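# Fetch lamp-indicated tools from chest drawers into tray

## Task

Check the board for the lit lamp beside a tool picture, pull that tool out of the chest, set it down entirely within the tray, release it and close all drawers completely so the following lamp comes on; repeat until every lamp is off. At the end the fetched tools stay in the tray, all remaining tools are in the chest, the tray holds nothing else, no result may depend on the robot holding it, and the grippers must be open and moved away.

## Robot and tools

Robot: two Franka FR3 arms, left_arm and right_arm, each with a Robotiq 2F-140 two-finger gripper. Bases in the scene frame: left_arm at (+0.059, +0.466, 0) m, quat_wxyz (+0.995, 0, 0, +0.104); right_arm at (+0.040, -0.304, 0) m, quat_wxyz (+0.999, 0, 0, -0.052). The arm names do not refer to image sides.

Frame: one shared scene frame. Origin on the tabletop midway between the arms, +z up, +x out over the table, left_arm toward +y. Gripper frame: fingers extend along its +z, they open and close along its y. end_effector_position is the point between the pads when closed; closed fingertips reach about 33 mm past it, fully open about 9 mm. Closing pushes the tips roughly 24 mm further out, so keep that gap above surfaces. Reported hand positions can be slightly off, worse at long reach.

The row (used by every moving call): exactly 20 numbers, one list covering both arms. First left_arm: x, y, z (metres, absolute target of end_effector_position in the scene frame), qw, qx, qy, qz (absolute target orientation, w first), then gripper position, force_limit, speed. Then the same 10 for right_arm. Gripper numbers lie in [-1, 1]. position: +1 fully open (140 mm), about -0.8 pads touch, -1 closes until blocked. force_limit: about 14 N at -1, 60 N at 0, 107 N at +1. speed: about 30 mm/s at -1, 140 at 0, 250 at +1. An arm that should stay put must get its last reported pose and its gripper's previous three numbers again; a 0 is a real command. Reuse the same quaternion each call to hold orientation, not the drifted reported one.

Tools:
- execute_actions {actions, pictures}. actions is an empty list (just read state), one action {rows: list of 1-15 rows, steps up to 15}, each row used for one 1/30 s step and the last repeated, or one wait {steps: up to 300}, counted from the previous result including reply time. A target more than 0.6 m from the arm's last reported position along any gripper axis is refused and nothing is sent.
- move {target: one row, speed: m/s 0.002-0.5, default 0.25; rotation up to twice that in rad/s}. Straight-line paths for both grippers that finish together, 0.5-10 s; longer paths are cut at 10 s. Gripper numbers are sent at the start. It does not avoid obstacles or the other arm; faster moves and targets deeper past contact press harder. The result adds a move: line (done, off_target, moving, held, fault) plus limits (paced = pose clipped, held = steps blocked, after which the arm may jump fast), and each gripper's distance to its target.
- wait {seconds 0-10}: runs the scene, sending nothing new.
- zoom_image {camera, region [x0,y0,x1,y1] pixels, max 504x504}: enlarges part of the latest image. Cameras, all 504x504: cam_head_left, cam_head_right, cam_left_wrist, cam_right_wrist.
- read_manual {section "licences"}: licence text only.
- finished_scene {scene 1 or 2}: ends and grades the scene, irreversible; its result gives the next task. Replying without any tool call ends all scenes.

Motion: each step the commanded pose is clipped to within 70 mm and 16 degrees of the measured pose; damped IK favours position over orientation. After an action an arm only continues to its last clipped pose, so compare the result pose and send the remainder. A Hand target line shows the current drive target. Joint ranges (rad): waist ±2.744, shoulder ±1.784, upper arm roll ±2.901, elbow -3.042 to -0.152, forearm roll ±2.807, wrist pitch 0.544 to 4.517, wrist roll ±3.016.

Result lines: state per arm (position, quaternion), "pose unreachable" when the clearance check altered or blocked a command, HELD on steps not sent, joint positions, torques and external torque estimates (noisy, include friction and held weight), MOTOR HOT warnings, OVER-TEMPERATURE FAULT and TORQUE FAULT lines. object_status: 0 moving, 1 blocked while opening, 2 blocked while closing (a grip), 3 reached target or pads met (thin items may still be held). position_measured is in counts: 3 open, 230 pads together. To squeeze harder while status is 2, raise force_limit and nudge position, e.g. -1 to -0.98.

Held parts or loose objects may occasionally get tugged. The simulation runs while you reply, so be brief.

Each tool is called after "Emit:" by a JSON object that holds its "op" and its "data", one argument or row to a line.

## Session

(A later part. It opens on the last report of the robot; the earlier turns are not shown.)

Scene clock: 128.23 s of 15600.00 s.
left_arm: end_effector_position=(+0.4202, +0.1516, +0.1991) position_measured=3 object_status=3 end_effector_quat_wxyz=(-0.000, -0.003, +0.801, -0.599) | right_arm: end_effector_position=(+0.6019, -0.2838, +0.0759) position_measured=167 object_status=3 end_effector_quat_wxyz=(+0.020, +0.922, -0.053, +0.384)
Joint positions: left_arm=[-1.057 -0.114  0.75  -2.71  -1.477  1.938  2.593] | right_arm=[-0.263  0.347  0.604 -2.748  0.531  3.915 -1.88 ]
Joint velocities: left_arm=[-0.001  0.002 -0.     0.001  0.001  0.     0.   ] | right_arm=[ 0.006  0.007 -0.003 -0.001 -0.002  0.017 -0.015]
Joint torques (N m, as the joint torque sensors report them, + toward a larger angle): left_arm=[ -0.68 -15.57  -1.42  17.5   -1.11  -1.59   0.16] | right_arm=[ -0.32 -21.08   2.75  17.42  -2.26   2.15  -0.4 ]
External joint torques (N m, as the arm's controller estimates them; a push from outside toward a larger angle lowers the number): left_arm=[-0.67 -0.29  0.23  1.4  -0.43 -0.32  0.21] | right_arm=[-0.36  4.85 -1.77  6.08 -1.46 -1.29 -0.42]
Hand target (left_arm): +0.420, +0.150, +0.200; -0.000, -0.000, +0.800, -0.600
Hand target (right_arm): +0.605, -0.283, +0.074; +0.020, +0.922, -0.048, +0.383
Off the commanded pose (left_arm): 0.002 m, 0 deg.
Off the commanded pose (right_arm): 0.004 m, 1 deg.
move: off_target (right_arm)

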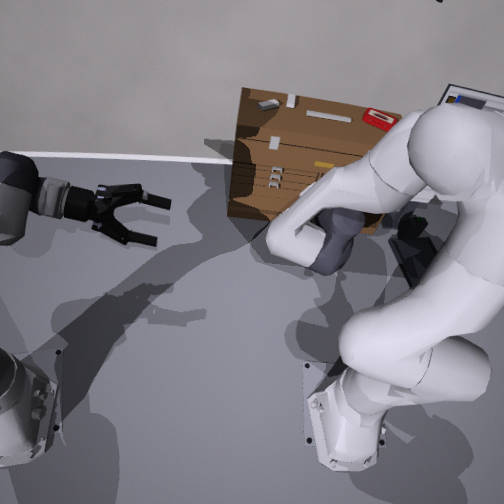

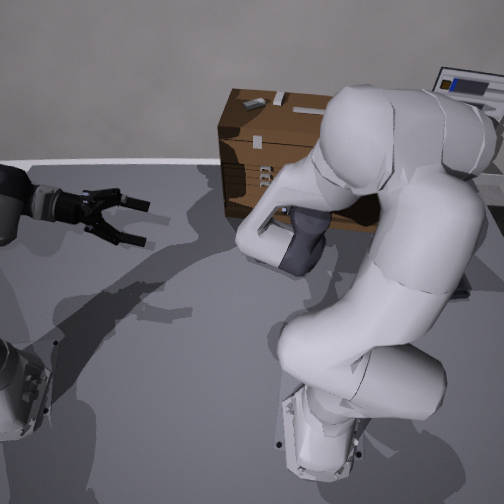

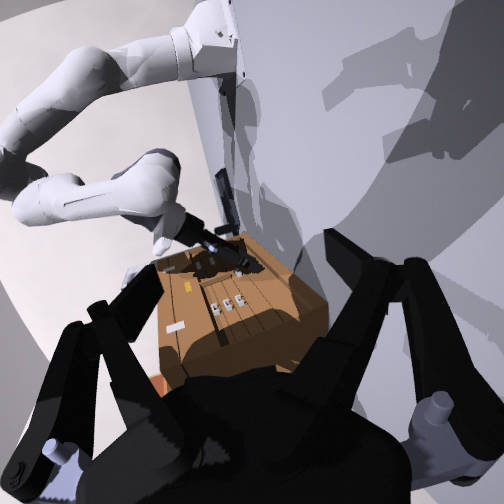

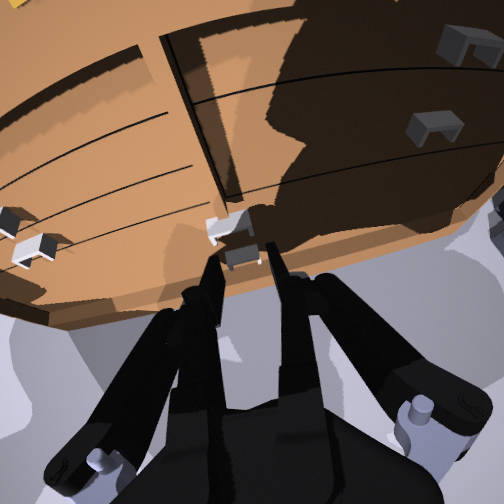

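Emit:
{"op": "move", "data": {
  "target": [0.42,0.15,0.2,0,0,0.8,-0.6,1,0,0,0.595,-0.283,0.073,0.02,0.9227,-0.0483,0.3825,-0.3,0,0.5],
  "speed": 0.03
}}

Emit:
{"op": "move", "data": {
  "target": [0.42,0.15,0.2,0,0,0.8,-0.6,1,0,0,0.595,-0.283,0.073,0.02,0.9227,-0.0483,0.3825,-1,0,-0.5],
  "speed": 0.03
}}

Scene clock: 136.13 s of 15600.00 s.
left_arm: end_effector_position=(+0.4202, +0.1516, +0.1991) position_measured=3 object_status=3 end_effector_quat_wxyz=(-0.000, -0.003, +0.801, -0.599) | right_arm: end_effector_position=(+0.5950, -0.2834, +0.0726) position_measured=167 object_status=3 end_effector_quat_wxyz=(+0.022, +0.923, -0.046, +0.381)
Joint positions: left_arm=[-1.057 -0.114  0.75  -2.71  -1.477  1.938  2.593] | right_arm=[-0.269  0.346  0.609 -2.765  0.522  3.923 -1.883]
Joint velocities: left_arm=[-0.    -0.001 -0.001 -0.    -0.001 -0.     0.001] | right_arm=[-0.007  0.002  0.006 -0.002 -0.003  0.005  0.003]
Joint torques (N m, as the joint torque sensors report them, + toward a larger angle): left_arm=[ -0.82 -15.69  -1.04  18.03  -1.12  -1.62   0.17] | right_arm=[ -1.84 -23.58   6.51  11.33  -1.84   3.95   0.23]
External joint torques (N m, as the arm's controller estimates them; a push from outside toward a larger angle lowers the number): left_arm=[-0.77 -0.41  0.63  2.02 -0.45 -0.35  0.22] | right_arm=[-1.82  1.77  2.1   0.41 -1.08  0.53  0.21]
Hand target (left_arm): +0.420, +0.150, +0.200; -0.000, -0.000, +0.800, -0.600
Hand target (right_arm): +0.595, -0.283, +0.073; +0.020, +0.923, -0.048, +0.382
Off the commanded pose (left_arm): 0.002 m, 0 deg.
Off the commanded pose (right_arm): 0.001 m, 0 deg.
After step 90, 4.20 s passed at rest.
move: done

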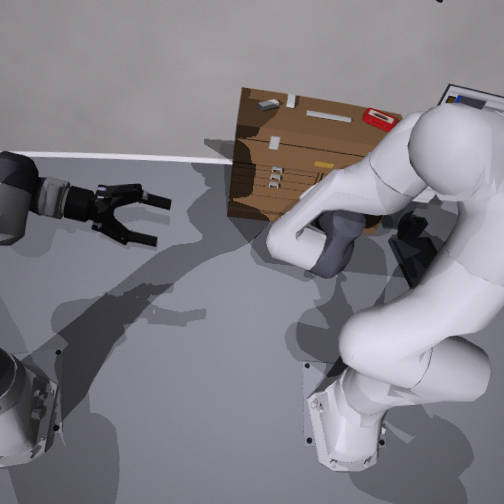

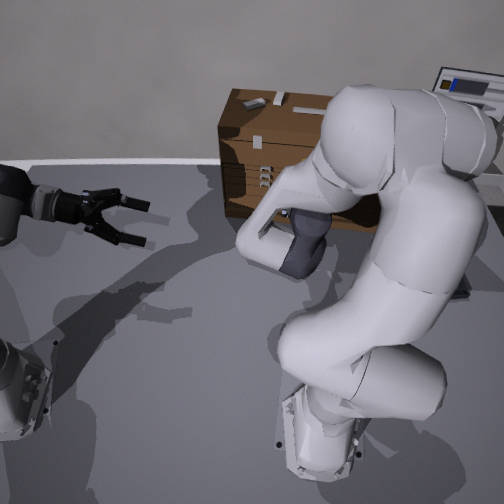

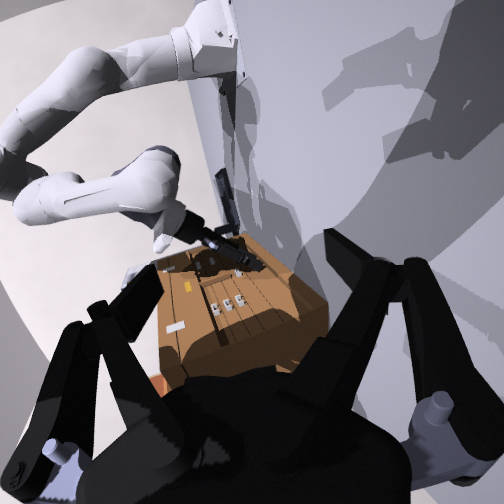

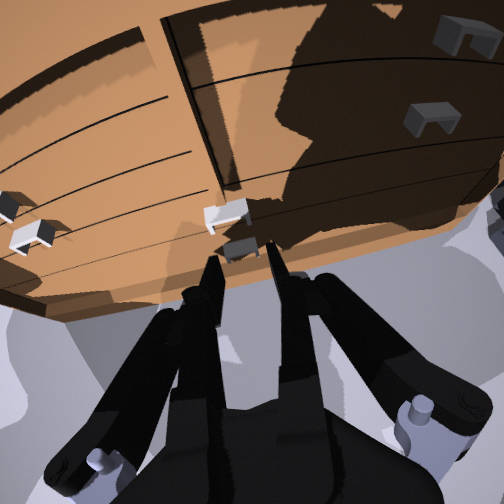

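Scene clock: 136.83 s of 15600.00 s.
left_arm: end_effector_position=(+0.4202, +0.1516, +0.1991) position_measured=3 object_status=3 end_effector_quat_wxyz=(-0.000, -0.003, +0.801, -0.599) | right_arm: end_effector_position=(+0.5948, -0.2832, +0.0728) position_measured=193 object_status=2 end_effector_quat_wxyz=(+0.022, +0.923, -0.046, +0.381)
Joint positions: left_arm=[-1.057 -0.114  0.75  -2.71  -1.477  1.938  2.593] | right_arm=[-0.27   0.347  0.611 -2.766  0.522  3.925 -1.883]
Joint velocities: left_arm=[ 0.001  0.001 -0.    -0.     0.001 -0.    -0.001] | right_arm=[-0.003 -0.001  0.002  0.001 -0.002  0.    -0.002]
Joint torques (N m, as the joint torque sensors report them, + toward a larger angle): left_arm=[ -1.38 -15.25  -1.67  17.99  -1.18  -1.68   0.14] | right_arm=[ -1.29 -23.76   6.06  10.85  -1.67   3.9    0.3 ]
External joint torques (N m, as the arm's controller estimates them; a push from outside toward a larger angle lowers the number): left_arm=[-1.43  0.1  -0.09  1.87 -0.5  -0.42  0.19] | right_arm=[-1.29  1.67  1.59 -0.19 -0.89  0.47  0.28]
Hand target (left_arm): +0.420, +0.150, +0.200; -0.000, -0.000, +0.800, -0.600
Hand target (right_arm): +0.595, -0.283, +0.073; +0.020, +0.923, -0.048, +0.382
Off the commanded pose (left_arm): 0.002 m, 0 deg.
Off the commanded pose (right_arm): 0.000 m, 0 deg.
move: done

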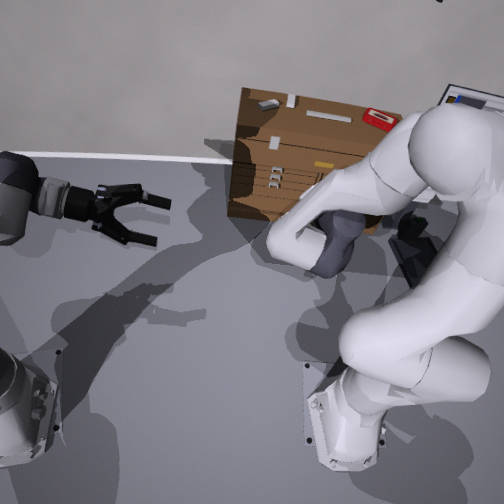

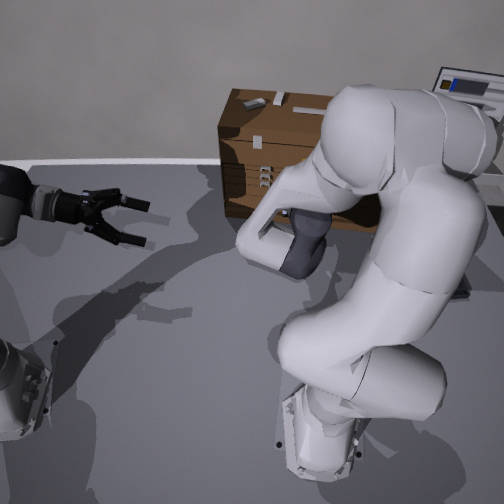

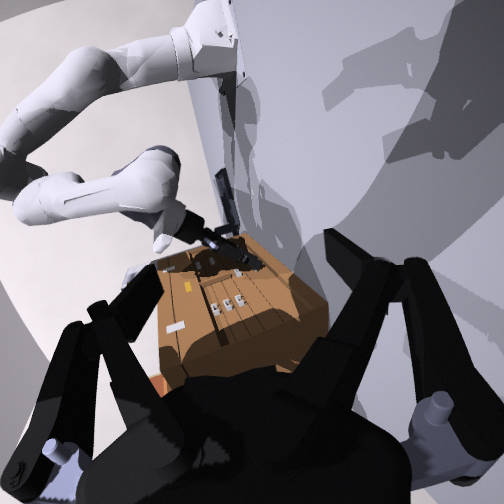

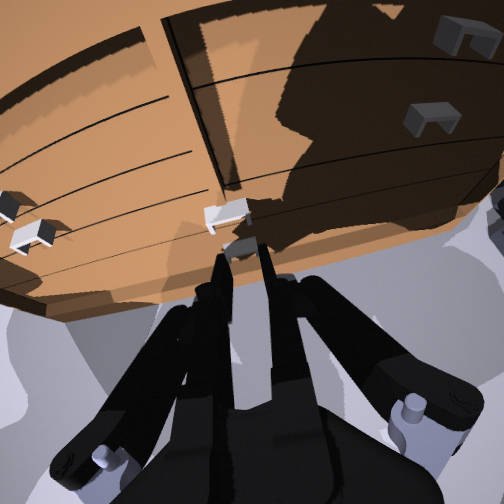

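W2 grip (0.595,-0.283,0.073). Pull.

Emit:
{"op": "move", "data": {
  "target": [0.42,0.15,0.2,0,0,0.8,-0.6,1,0,0,0.535,-0.2767,0.073,0.02,0.9227,-0.0483,0.3825,-1,0,-0.5],
  "speed": 0.05
}}

Emit:
{"op": "move", "data": {
  "target": [0.42,0.15,0.2,0,0,0.8,-0.6,1,0,0,0.547,-0.278,0.079,0.0068,0.99,-0.0519,0.1303,-0.3,0,0.5],
  "speed": 0.12
}}

Scene clock: 150.73 s of 15600.00 s.
left_arm: end_effector_position=(+0.4202, +0.1516, +0.1991) position_measured=3 object_status=3 end_effector_quat_wxyz=(-0.000, -0.003, +0.801, -0.599) | right_arm: end_effector_position=(+0.5362, -0.2764, +0.0727) position_measured=193 object_status=2 end_effector_quat_wxyz=(+0.022, +0.923, -0.045, +0.381)
Joint positions: left_arm=[-1.057 -0.114  0.75  -2.71  -1.477  1.938  2.594] | right_arm=[-0.3    0.296  0.69  -2.933  0.518  4.026 -1.794]
Joint velocities: left_arm=[-0.001 -0.001 -0.001 -0.    -0.001 -0.001  0.   ] | right_arm=[-0.01   0.     0.009 -0.004  0.001  0.004  0.018]
Joint torques (N m, as the joint torque sensors report them, + toward a larger angle): left_arm=[ -1.21 -15.72  -1.06  17.85  -1.07  -1.62   0.12] | right_arm=[ -0.05 -20.16   6.21   6.37  -1.17   3.95   0.18]
External joint torques (N m, as the arm's controller estimates them; a push from outside toward a larger angle lowers the number): left_arm=[-1.14 -0.38  0.64  1.75 -0.39 -0.34  0.18] | right_arm=[-0.01  0.71  2.52 -2.36 -0.55  0.48  0.16]
Hand target (left_arm): +0.420, +0.150, +0.200; -0.000, -0.000, +0.800, -0.600
Hand target (right_arm): +0.535, -0.275, +0.073; +0.020, +0.923, -0.049, +0.382
Off the commanded pose (left_arm): 0.002 m, 0 deg.
Off the commanded pose (right_arm): 0.001 m, 0 deg.
After step 90, 9.37 s passed at rest.
move: done

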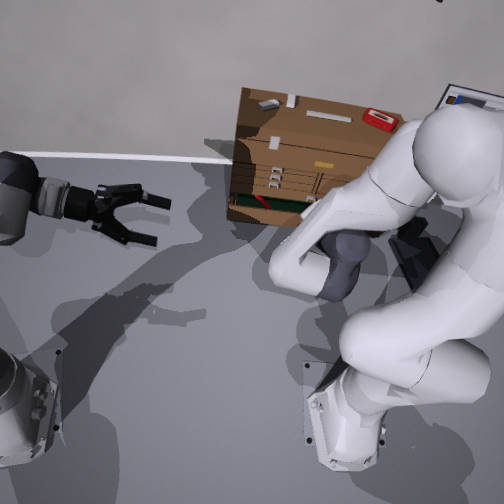

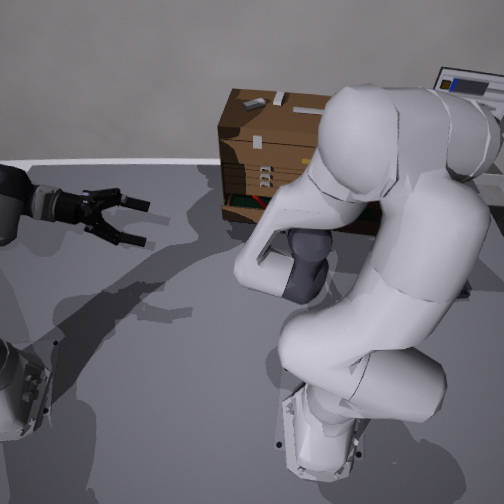

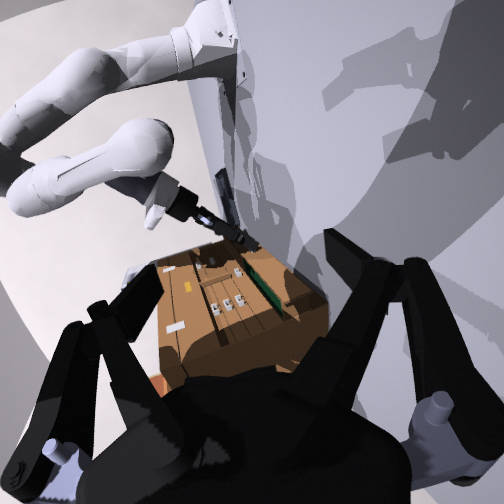

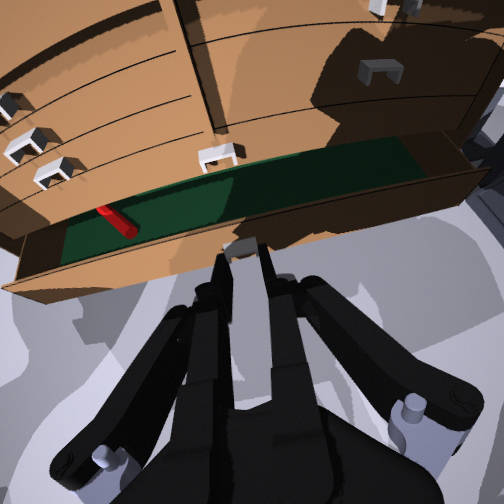

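Scene clock: 154.17 s of 15600.00 s.
left_arm: end_effector_position=(+0.4202, +0.1516, +0.1991) position_measured=3 object_status=3 end_effector_quat_wxyz=(-0.000, -0.003, +0.801, -0.599) | right_arm: end_effector_position=(+0.5449, -0.2823, +0.0810) position_measured=167 object_status=3 end_effector_quat_wxyz=(+0.007, +0.990, -0.045, +0.132)
Joint positions: left_arm=[-1.057 -0.114  0.75  -2.71  -1.477  1.938  2.594] | right_arm=[-0.956 -0.098  1.148 -2.64   0.138  2.857 -1.511]
Joint velocities: left_arm=[ 0.001 -0.    -0.002  0.001 -0.    -0.     0.002] | right_arm=[-0.029 -0.004  0.031  0.003  0.001 -0.007  0.034]
Joint torques (N m, as the joint torque sensors report them, + toward a larger angle): left_arm=[ -1.11 -15.89  -1.75  18.2   -1.05  -1.68   0.16] | right_arm=[-1.34 -9.86 -1.17 20.24 -0.39  2.4   0.24]
External joint torques (N m, as the arm's controller estimates them; a push from outside toward a larger angle lowers the number): left_arm=[-1.11 -0.5  -0.11  2.04 -0.37 -0.4   0.21] | right_arm=[-1.36 -1.44  1.19  1.21 -0.88 -0.68  0.24]
Hand target (left_arm): +0.420, +0.150, +0.200; -0.000, -0.000, +0.800, -0.600
Hand target (right_arm): +0.544, -0.283, +0.081; +0.007, +0.990, -0.052, +0.130
Off the commanded pose (left_arm): 0.002 m, 0 deg.
Off the commanded pose (right_arm): 0.005 m, 1 deg.
move: off_target (right_arm)

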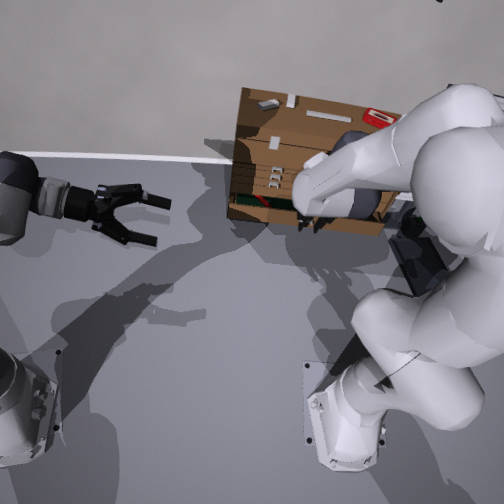

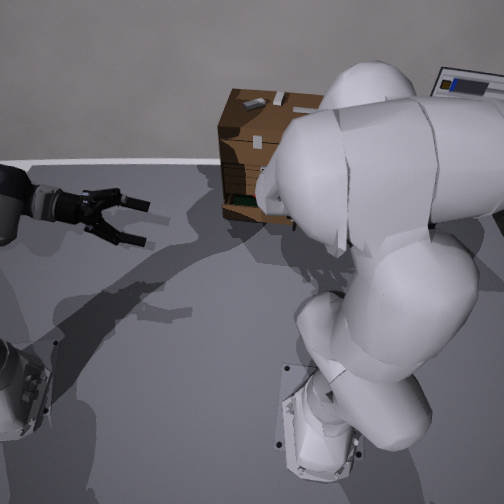

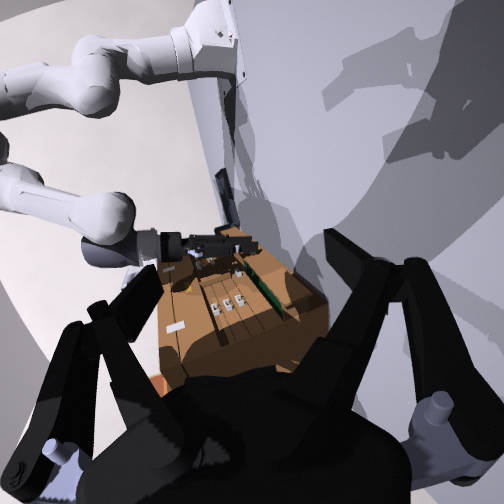

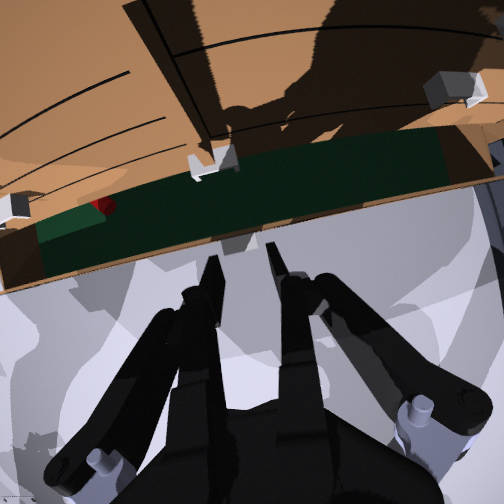

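Emit:
{"op": "move", "data": {
  "target": [0.42,0.15,0.2,0,0,0.8,-0.6,1,0,0,0.547,-0.278,0.077,0.0068,0.99,-0.0519,0.1303,-0.3,0,0.5],
  "speed": 0.05
}}

Emit:
{"op": "move", "data": {
  "target": [0.42,0.15,0.2,0,0,0.8,-0.6,1,0,0,0.547,-0.278,0.077,0.0068,0.99,-0.0519,0.1303,-1,0,-0.5],
  "speed": 0.05
}}

Emit:
{"op": "move", "data": {
  "target": [0.42,0.15,0.2,0,0,0.8,-0.6,1,0,0,0.468,-0.27,0.077,0.0068,0.99,-0.0519,0.1303,-1,0,-0.5],
  "speed": 0.06
}}

Scene clock: 165.63 s of 15600.00 s.
left_arm: end_effector_position=(+0.4202, +0.1516, +0.1991) position_measured=3 object_status=3 end_effector_quat_wxyz=(-0.000, -0.003, +0.801, -0.599) | right_arm: end_effector_position=(+0.5449, -0.2787, +0.0761) position_measured=167 object_status=3 end_effector_quat_wxyz=(+0.008, +0.991, -0.043, +0.128)
Joint positions: left_arm=[-1.057 -0.114  0.75  -2.71  -1.477  1.938  2.594] | right_arm=[-1.024 -0.073  1.213 -2.635  0.069  2.861 -1.456]
Joint velocities: left_arm=[-0.    -0.001 -0.    -0.    -0.001 -0.    -0.001] | right_arm=[-0.055  0.002  0.056  0.004 -0.033  0.002  0.057]
Joint torques (N m, as the joint torque sensors report them, + toward a larger angle): left_arm=[ -1.24 -15.37  -1.24  17.99  -1.08  -1.64   0.22] | right_arm=[-0.96 -6.53  0.07 19.54 -0.43  3.57  0.16]
External joint torques (N m, as the arm's controller estimates them; a push from outside toward a larger angle lowers the number): left_arm=[-1.23 -0.01  0.41  1.85 -0.39 -0.36  0.27] | right_arm=[-0.99  0.63  1.87  0.79 -0.94  0.53  0.16]
Hand target (left_arm): +0.420, +0.150, +0.200; -0.000, -0.000, +0.800, -0.600
Hand target (right_arm): +0.547, -0.278, +0.077; +0.007, +0.990, -0.052, +0.131
Off the commanded pose (left_arm): 0.002 m, 0 deg.
Off the commanded pose (right_arm): 0.002 m, 1 deg.
After step 90, 7.77 s passed at rest.
move: done

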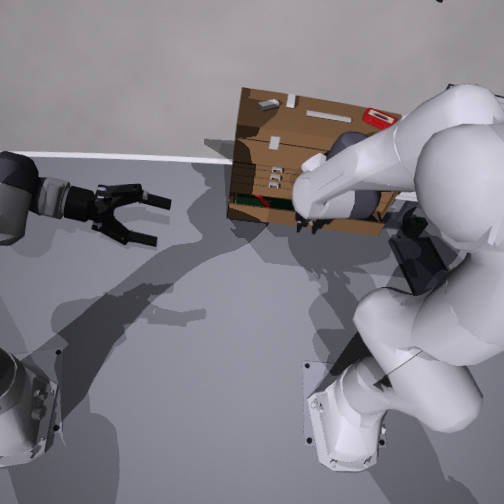

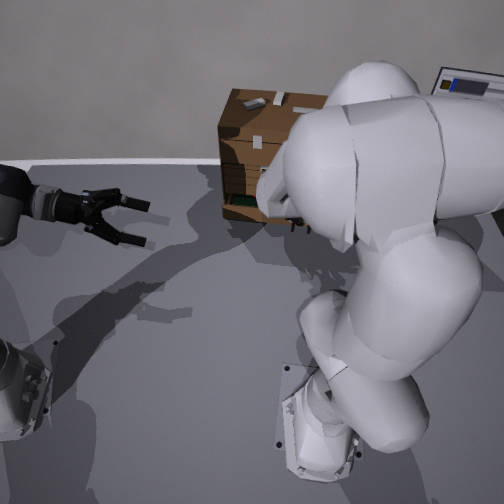

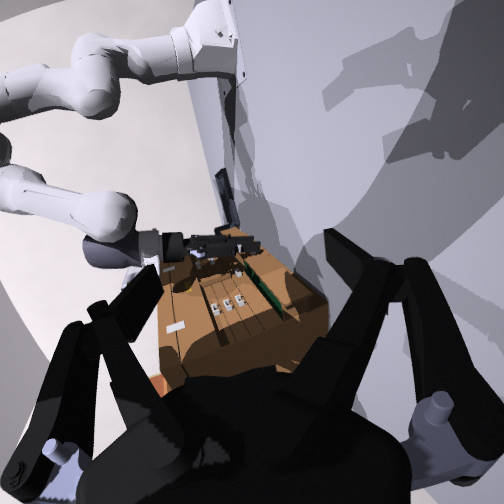

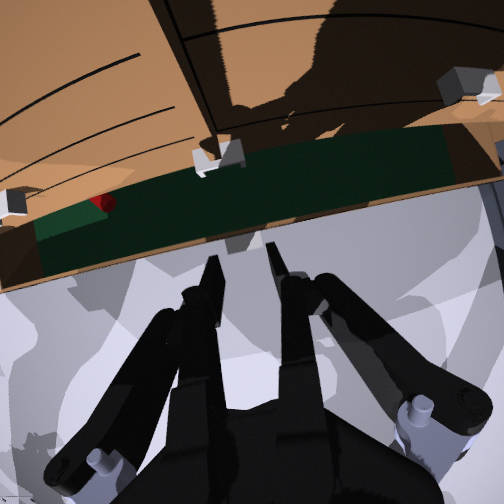

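Scene clock: 166.33 s of 15600.00 s.
left_arm: end_effector_position=(+0.4202, +0.1516, +0.1991) position_measured=3 object_status=3 end_effector_quat_wxyz=(-0.000, -0.003, +0.801, -0.599) | right_arm: end_effector_position=(+0.5452, -0.2782, +0.0760) position_measured=233 object_status=3 end_effector_quat_wxyz=(+0.007, +0.991, -0.048, +0.128)
Joint positions: left_arm=[-1.057 -0.114  0.75  -2.71  -1.477  1.938  2.594] | right_arm=[-1.038 -0.073  1.228 -2.634  0.068  2.861 -1.444]
Joint velocities: left_arm=[-0.    -0.001 -0.001  0.    -0.     0.     0.001] | right_arm=[-0.017 -0.     0.018 -0.    -0.     0.     0.016]
Joint torques (N m, as the joint torque sensors report them, + toward a larger angle): left_arm=[ -1.18 -15.42  -1.9   17.98  -1.09  -1.68   0.17] | right_arm=[-1.47 -6.79 -0.17 20.03 -0.35  3.49  0.16]
External joint torques (N m, as the arm's controller estimates them; a push from outside toward a larger angle lowers the number): left_arm=[-1.19  0.04 -0.27  1.79 -0.4  -0.4   0.22] | right_arm=[-1.43  0.    1.69  1.22 -0.86  0.44  0.16]
Hand target (left_arm): +0.420, +0.150, +0.200; -0.000, -0.000, +0.800, -0.600
Hand target (right_arm): +0.547, -0.278, +0.077; +0.007, +0.990, -0.052, +0.130
Off the commanded pose (left_arm): 0.002 m, 0 deg.
Off the commanded pose (right_arm): 0.002 m, 1 deg.
move: done

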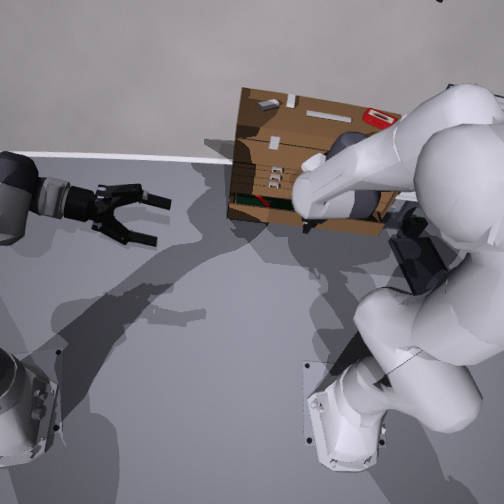

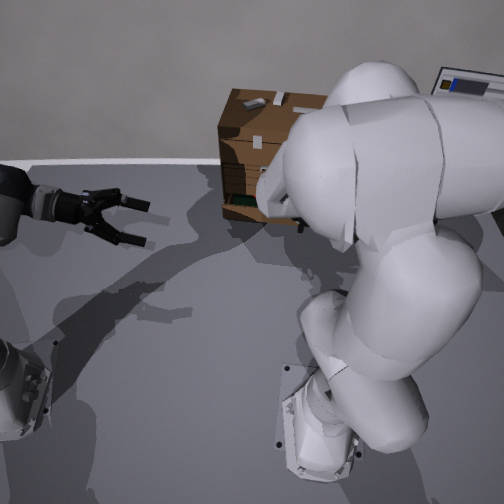

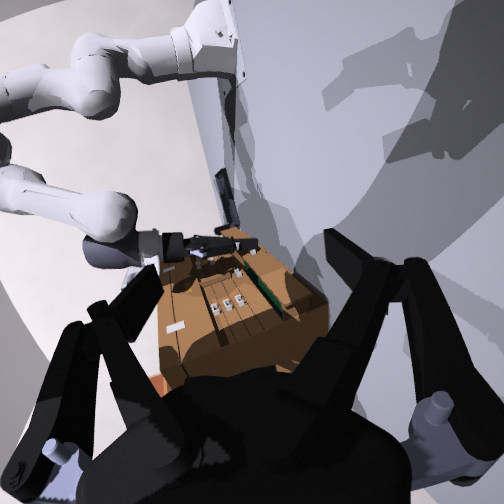

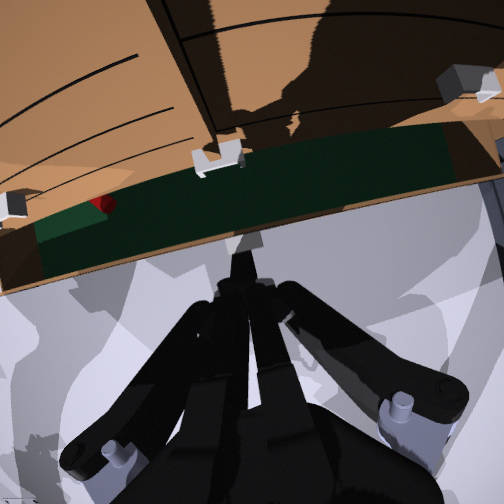

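Scene clock: 167.97 s of 15600.00 s.
left_arm: end_effector_position=(+0.4202, +0.1516, +0.1991) position_measured=3 object_status=3 end_effector_quat_wxyz=(-0.000, -0.003, +0.801, -0.599) | right_arm: end_effector_position=(+0.4699, -0.2667, +0.0778) position_measured=233 object_status=3 end_effector_quat_wxyz=(+0.004, +0.990, -0.059, +0.132)
Joint positions: left_arm=[-1.057 -0.114  0.75  -2.71  -1.477  1.938  2.594] | right_arm=[-0.487 -0.31   0.832 -2.848  0.52   2.854 -1.691]
Joint velocities: left_arm=[-0.001  0.001  0.001 -0.001  0.001  0.     0.   ] | right_arm=[ 0.04   0.001 -0.048 -0.007 -0.001 -0.001 -0.028]
Joint torques (N m, as the joint torque sensors report them, + toward a larger angle): left_arm=[ -0.98 -15.83  -1.53  17.91  -1.09  -1.69   0.12] | right_arm=[  1.05 -11.03  -5.58  17.27   0.39   2.5   -0.49]
External joint torques (N m, as the arm's controller estimates them; a push from outside toward a larger angle lowers the number): left_arm=[-1.   -0.48  0.09  1.8  -0.41 -0.42  0.17] | right_arm=[ 1.08 -0.9  -0.61 -0.85  0.01 -0.57 -0.5 ]
Hand target (left_arm): +0.420, +0.150, +0.200; -0.000, -0.000, +0.800, -0.600
Hand target (right_arm): +0.468, -0.267, +0.077; +0.004, +0.990, -0.052, +0.130
Off the commanded pose (left_arm): 0.002 m, 0 deg.
Off the commanded pose (right_arm): 0.004 m, 1 deg.
move: off_target (right_arm)

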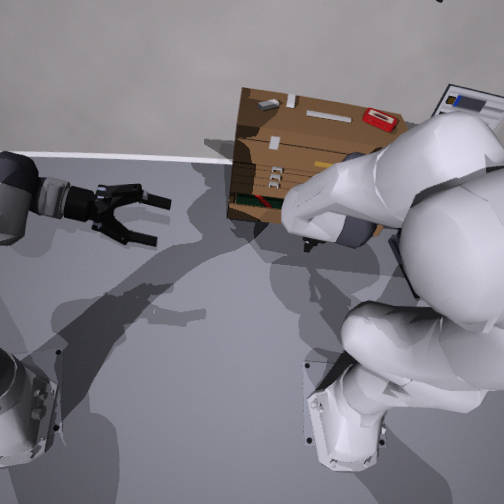

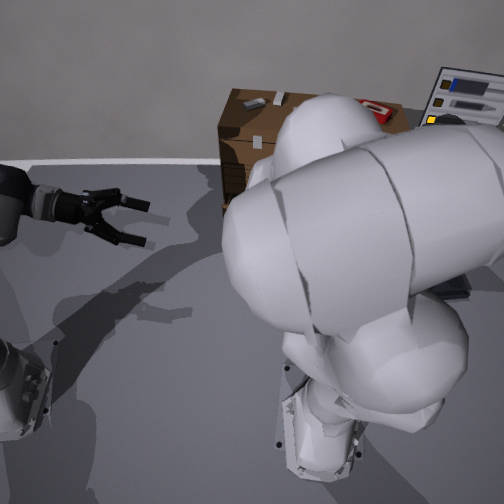

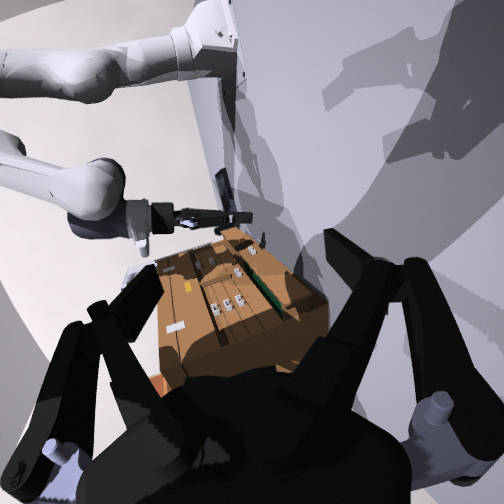

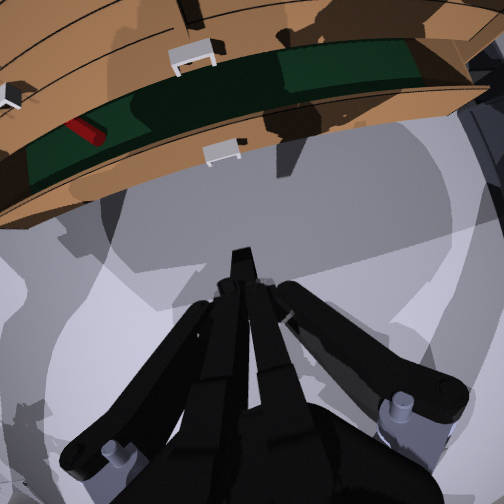

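Emit:
{"op": "move", "data": {
  "target": [0.42,0.15,0.2,0,0,0.8,-0.6,1,0,0,0.556,-0.279,0.075,0.0068,0.99,-0.0519,0.1303,-0.3,0,0.5],
  "speed": 0.08
}}

Emit:
{"op": "move", "data": {
  "target": [0.42,0.15,0.2,0,0,0.8,-0.6,1,0,0,0.556,-0.279,0.075,0.0068,0.99,-0.0519,0.1303,-0.3,0,0.5],
  "speed": 0.05
}}

Emit:
{"op": "move", "data": {
  "target": [0.42,0.15,0.2,0,0,0.8,-0.6,1,0,0,0.556,-0.279,0.075,0.0068,0.99,-0.0519,0.1303,-1,0,-0.5],
  "speed": 0.05
}}

Scene clock: 181.73 s of 15600.00 s.
left_arm: end_effector_position=(+0.4202, +0.1516, +0.1991) position_measured=3 object_status=3 end_effector_quat_wxyz=(-0.000, -0.003, +0.801, -0.599) | right_arm: end_effector_position=(+0.5558, -0.2829, +0.0749) position_measured=167 object_status=3 end_effector_quat_wxyz=(+0.011, +0.990, -0.041, +0.132)
Joint positions: left_arm=[-1.057 -0.114  0.75  -2.71  -1.477  1.938  2.594] | right_arm=[-0.921  0.003  1.066 -2.607 -0.164  2.867 -1.296]
Joint velocities: left_arm=[ 0.001 -0.     0.001 -0.002  0.     0.    -0.   ] | right_arm=[-0.     0.003  0.001  0.004 -0.032 -0.003  0.067]
Joint torques (N m, as the joint torque sensors report them, + toward a larger angle): left_arm=[ -1.55 -15.87  -1.38  17.93  -1.1   -1.63   0.18] | right_arm=[ -0.64 -11.09   0.59  19.29  -0.35   2.37   0.2 ]
External joint torques (N m, as the arm's controller estimates them; a push from outside toward a larger angle lowers the number): left_arm=[-1.61 -0.48  0.19  1.87 -0.42 -0.37  0.23] | right_arm=[-0.68  0.79  0.49  0.51 -0.94 -0.69  0.19]
Hand target (left_arm): +0.420, +0.150, +0.200; -0.000, -0.000, +0.800, -0.600
Hand target (right_arm): +0.555, -0.283, +0.074; +0.010, +0.990, -0.052, +0.131
Off the commanded pose (left_arm): 0.002 m, 0 deg.
Off the commanded pose (right_arm): 0.004 m, 1 deg.
After step 90, 8.60 s passed at rest.
move: off_target (right_arm)

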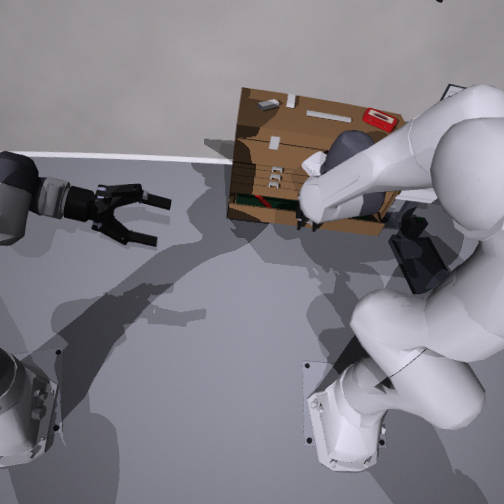

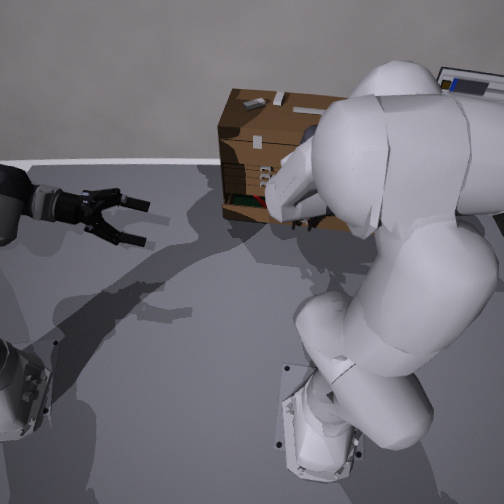

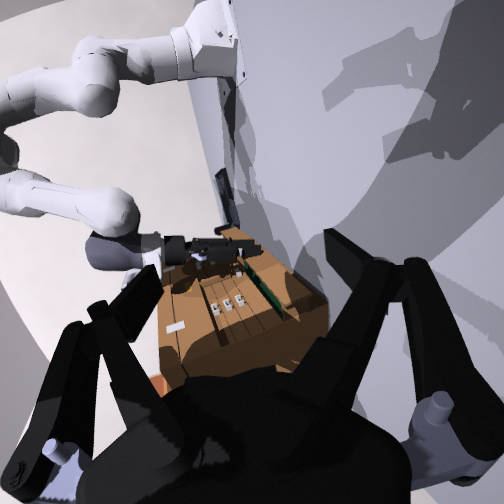

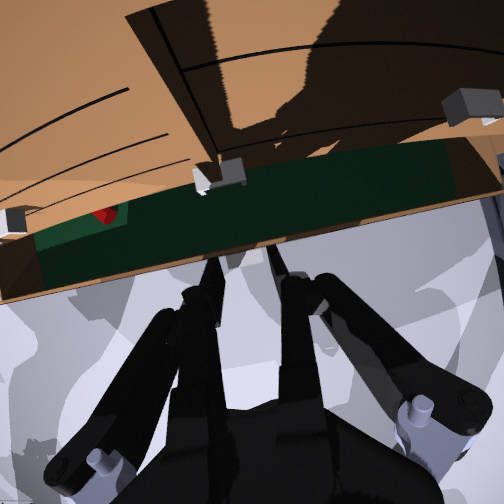

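Scene clock: 182.43 s of 15600.00 s.
left_arm: end_effector_position=(+0.4202, +0.1516, +0.1991) position_measured=3 object_status=3 end_effector_quat_wxyz=(-0.000, -0.003, +0.801, -0.599) | right_arm: end_effector_position=(+0.5562, -0.2812, +0.0752) position_measured=167 object_status=3 end_effector_quat_wxyz=(+0.009, +0.990, -0.046, +0.132)
Joint positions: left_arm=[-1.057 -0.114  0.75  -2.71  -1.477  1.938  2.594] | right_arm=[-0.92   0.005  1.067 -2.604 -0.162  2.864 -1.286]
Joint velocities: left_arm=[ 0.    -0.001 -0.     0.     0.    -0.001 -0.   ] | right_arm=[ 0.001 -0.001  0.002  0.001  0.    -0.003  0.015]
Joint torques (N m, as the joint torque sensors report them, + toward a larger angle): left_arm=[ -1.41 -15.38  -1.43  17.7   -1.08  -1.61   0.09] | right_arm=[  0.93 -10.76   1.76  20.34   1.18   2.66   0.27]
External joint torques (N m, as the arm's controller estimates them; a push from outside toward a larger angle lowers the number): left_arm=[-1.43  0.04  0.19  1.54 -0.4  -0.34  0.14] | right_arm=[ 0.91  1.11  1.63  1.62  0.61 -0.38  0.26]
Hand target (left_arm): +0.420, +0.150, +0.200; -0.000, -0.000, +0.800, -0.600
Hand target (right_arm): +0.556, -0.279, +0.075; +0.007, +0.990, -0.052, +0.130
Off the commanded pose (left_arm): 0.002 m, 0 deg.
Off the commanded pose (right_arm): 0.002 m, 1 deg.
move: done

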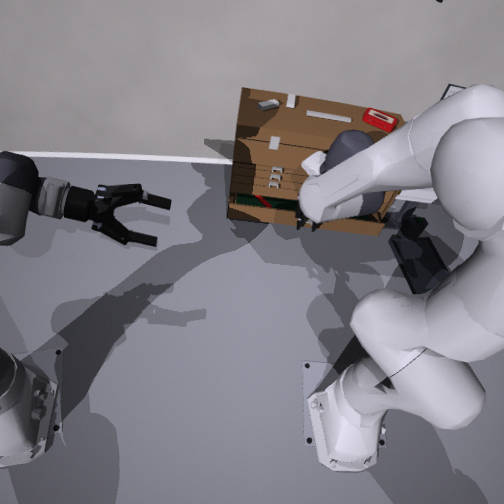

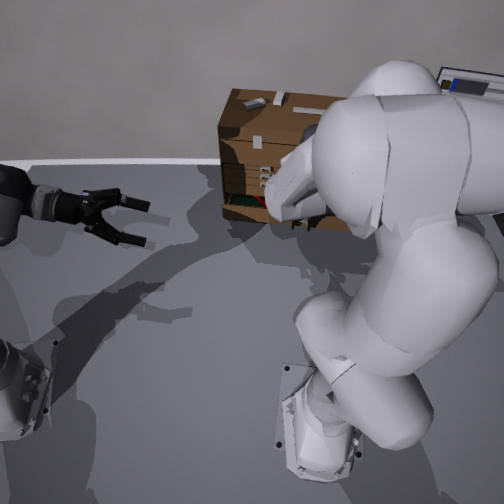

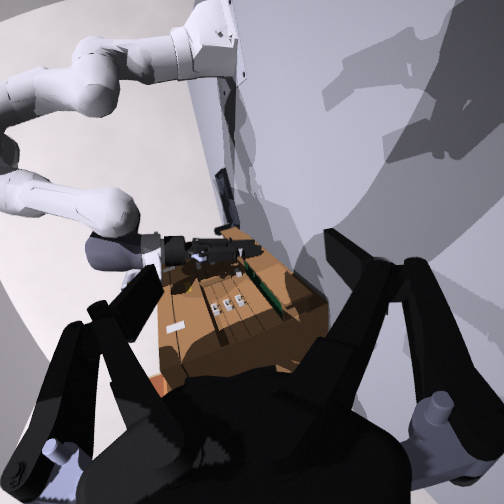

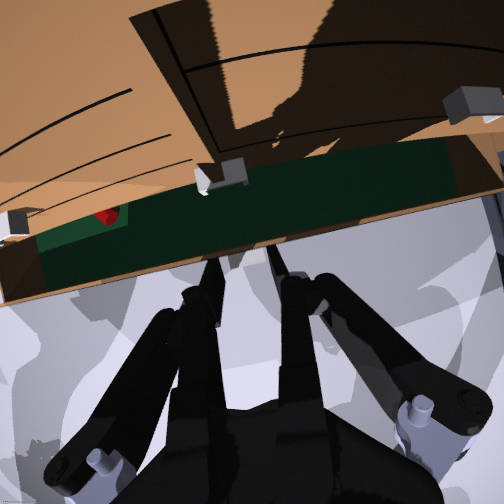

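Scene clock: 183.13 s of 15600.00 s.
left_arm: end_effector_position=(+0.4202, +0.1516, +0.1991) position_measured=3 object_status=3 end_effector_quat_wxyz=(-0.000, -0.003, +0.801, -0.599) | right_arm: end_effector_position=(+0.5564, -0.2847, +0.0756) position_measured=193 object_status=2 end_effector_quat_wxyz=(+0.010, +0.990, -0.049, +0.131)
Joint positions: left_arm=[-1.057 -0.114  0.75  -2.71  -1.477  1.938  2.594] | right_arm=[-0.923  0.003  1.065 -2.603 -0.162  2.862 -1.285]
Joint velocities: left_arm=[ 0.001 -0.001  0.     0.002 -0.001  0.001  0.   ] | right_arm=[-0.001 -0.001  0.001  0.001  0.001 -0.001  0.002]
Joint torques (N m, as the joint torque sensors report them, + toward a larger angle): left_arm=[ -1.25 -15.41  -1.26  17.88  -1.09  -1.67   0.15] | right_arm=[ 2.77 -9.81  4.28 19.89  1.34  2.68  0.39]
External joint torques (N m, as the arm's controller estimates them; a push from outside toward a larger angle lowers the number): left_arm=[-1.25  0.    0.38  1.73 -0.41 -0.39  0.2 ] | right_arm=[ 2.83  2.12  4.27  1.01  0.75 -0.37  0.38]
Hand target (left_arm): +0.420, +0.150, +0.200; -0.000, -0.000, +0.800, -0.600
Hand target (right_arm): +0.556, -0.279, +0.075; +0.007, +0.990, -0.052, +0.130
Off the commanded pose (left_arm): 0.002 m, 0 deg.
Off the commanded pose (right_arm): 0.006 m, 1 deg.
move: off_target (right_arm)

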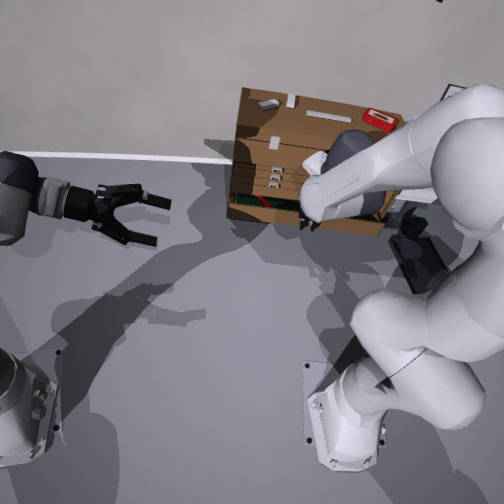

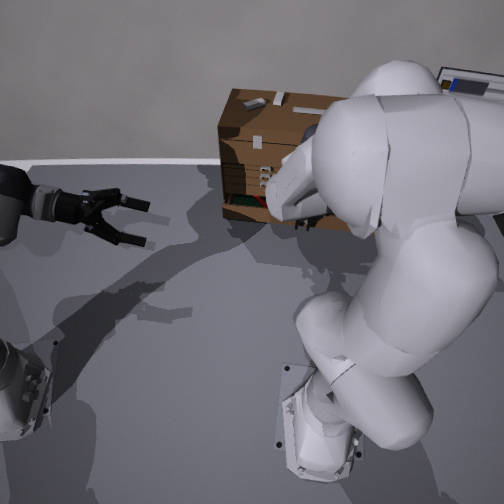

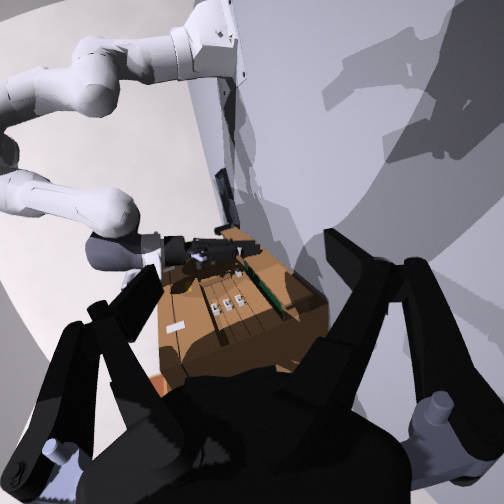

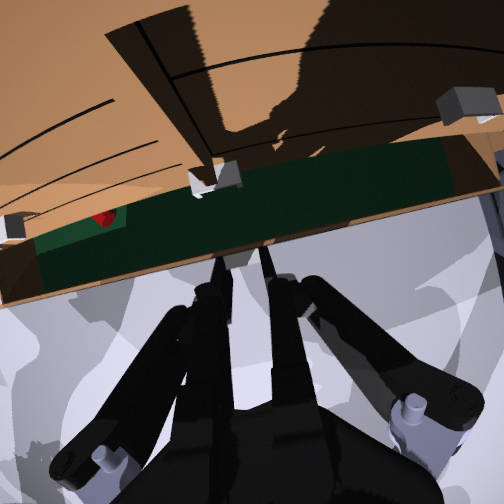

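Emit:
{"op": "move", "data": {
  "target": [0.42,0.15,0.2,0,0,0.8,-0.6,1,0,0,0.475,-0.274,0.076,0.0068,0.99,-0.0519,0.1303,-1,0,-0.5],
  "speed": 0.05
}}

Scene clock: 192.40 s of 15600.00 s.
left_arm: end_effector_position=(+0.4202, +0.1516, +0.1991) position_measured=3 object_status=3 end_effector_quat_wxyz=(-0.000, -0.003, +0.801, -0.599) | right_arm: end_effector_position=(+0.4762, -0.2731, +0.0762) position_measured=193 object_status=2 end_effector_quat_wxyz=(+0.005, +0.990, -0.054, +0.131)
Joint positions: left_arm=[-1.057 -0.114  0.75  -2.71  -1.477  1.938  2.594] | right_arm=[-0.451 -0.267  0.752 -2.839  0.413  2.876 -1.646]
Joint velocities: left_arm=[ 0.001  0.001 -0.001  0.001  0.     0.001 -0.   ] | right_arm=[ 0.026  0.001 -0.03  -0.004 -0.    -0.    -0.02 ]
Joint torques (N m, as the joint torque sensors report them, + toward a larger angle): left_arm=[ -1.06 -15.59  -1.35  18.12  -1.11  -1.64   0.13] | right_arm=[  3.47 -12.95  -2.29  18.61   1.71   2.16  -0.13]
External joint torques (N m, as the arm's controller estimates them; a push from outside toward a larger angle lowers the number): left_arm=[-1.13 -0.23  0.22  1.96 -0.42 -0.39  0.18] | right_arm=[ 3.45 -0.81  1.74  0.34  1.33 -0.92 -0.13]
Hand target (left_arm): +0.420, +0.150, +0.200; -0.000, -0.000, +0.800, -0.600
Hand target (right_arm): +0.476, -0.270, +0.076; +0.003, +0.990, -0.052, +0.130
Off the commanded pose (left_arm): 0.002 m, 0 deg.
Off the commanded pose (right_arm): 0.001 m, 0 deg.
After step 90, 4.30 s passed at rest.
move: done

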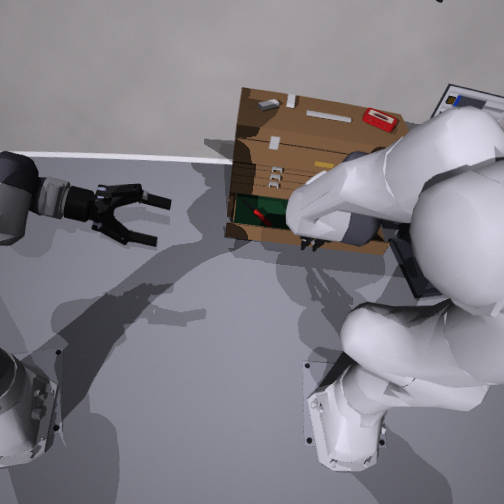

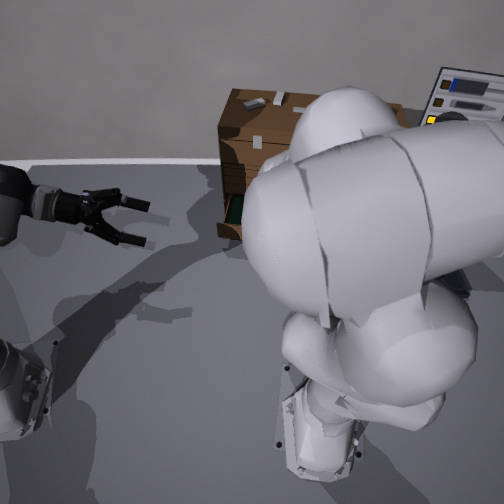

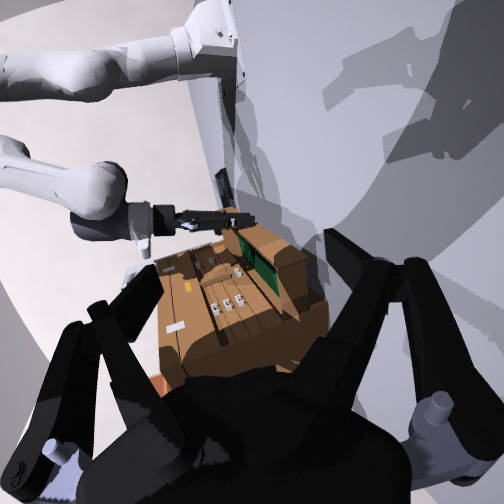

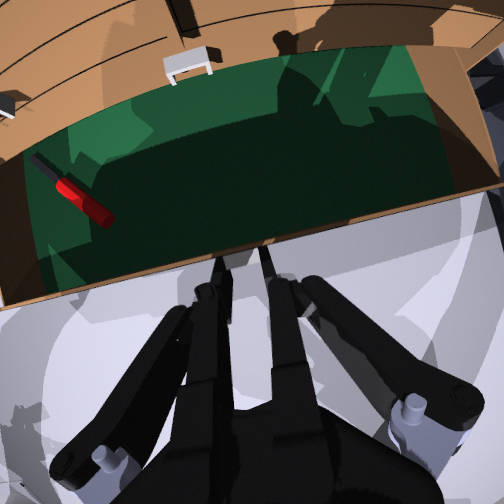

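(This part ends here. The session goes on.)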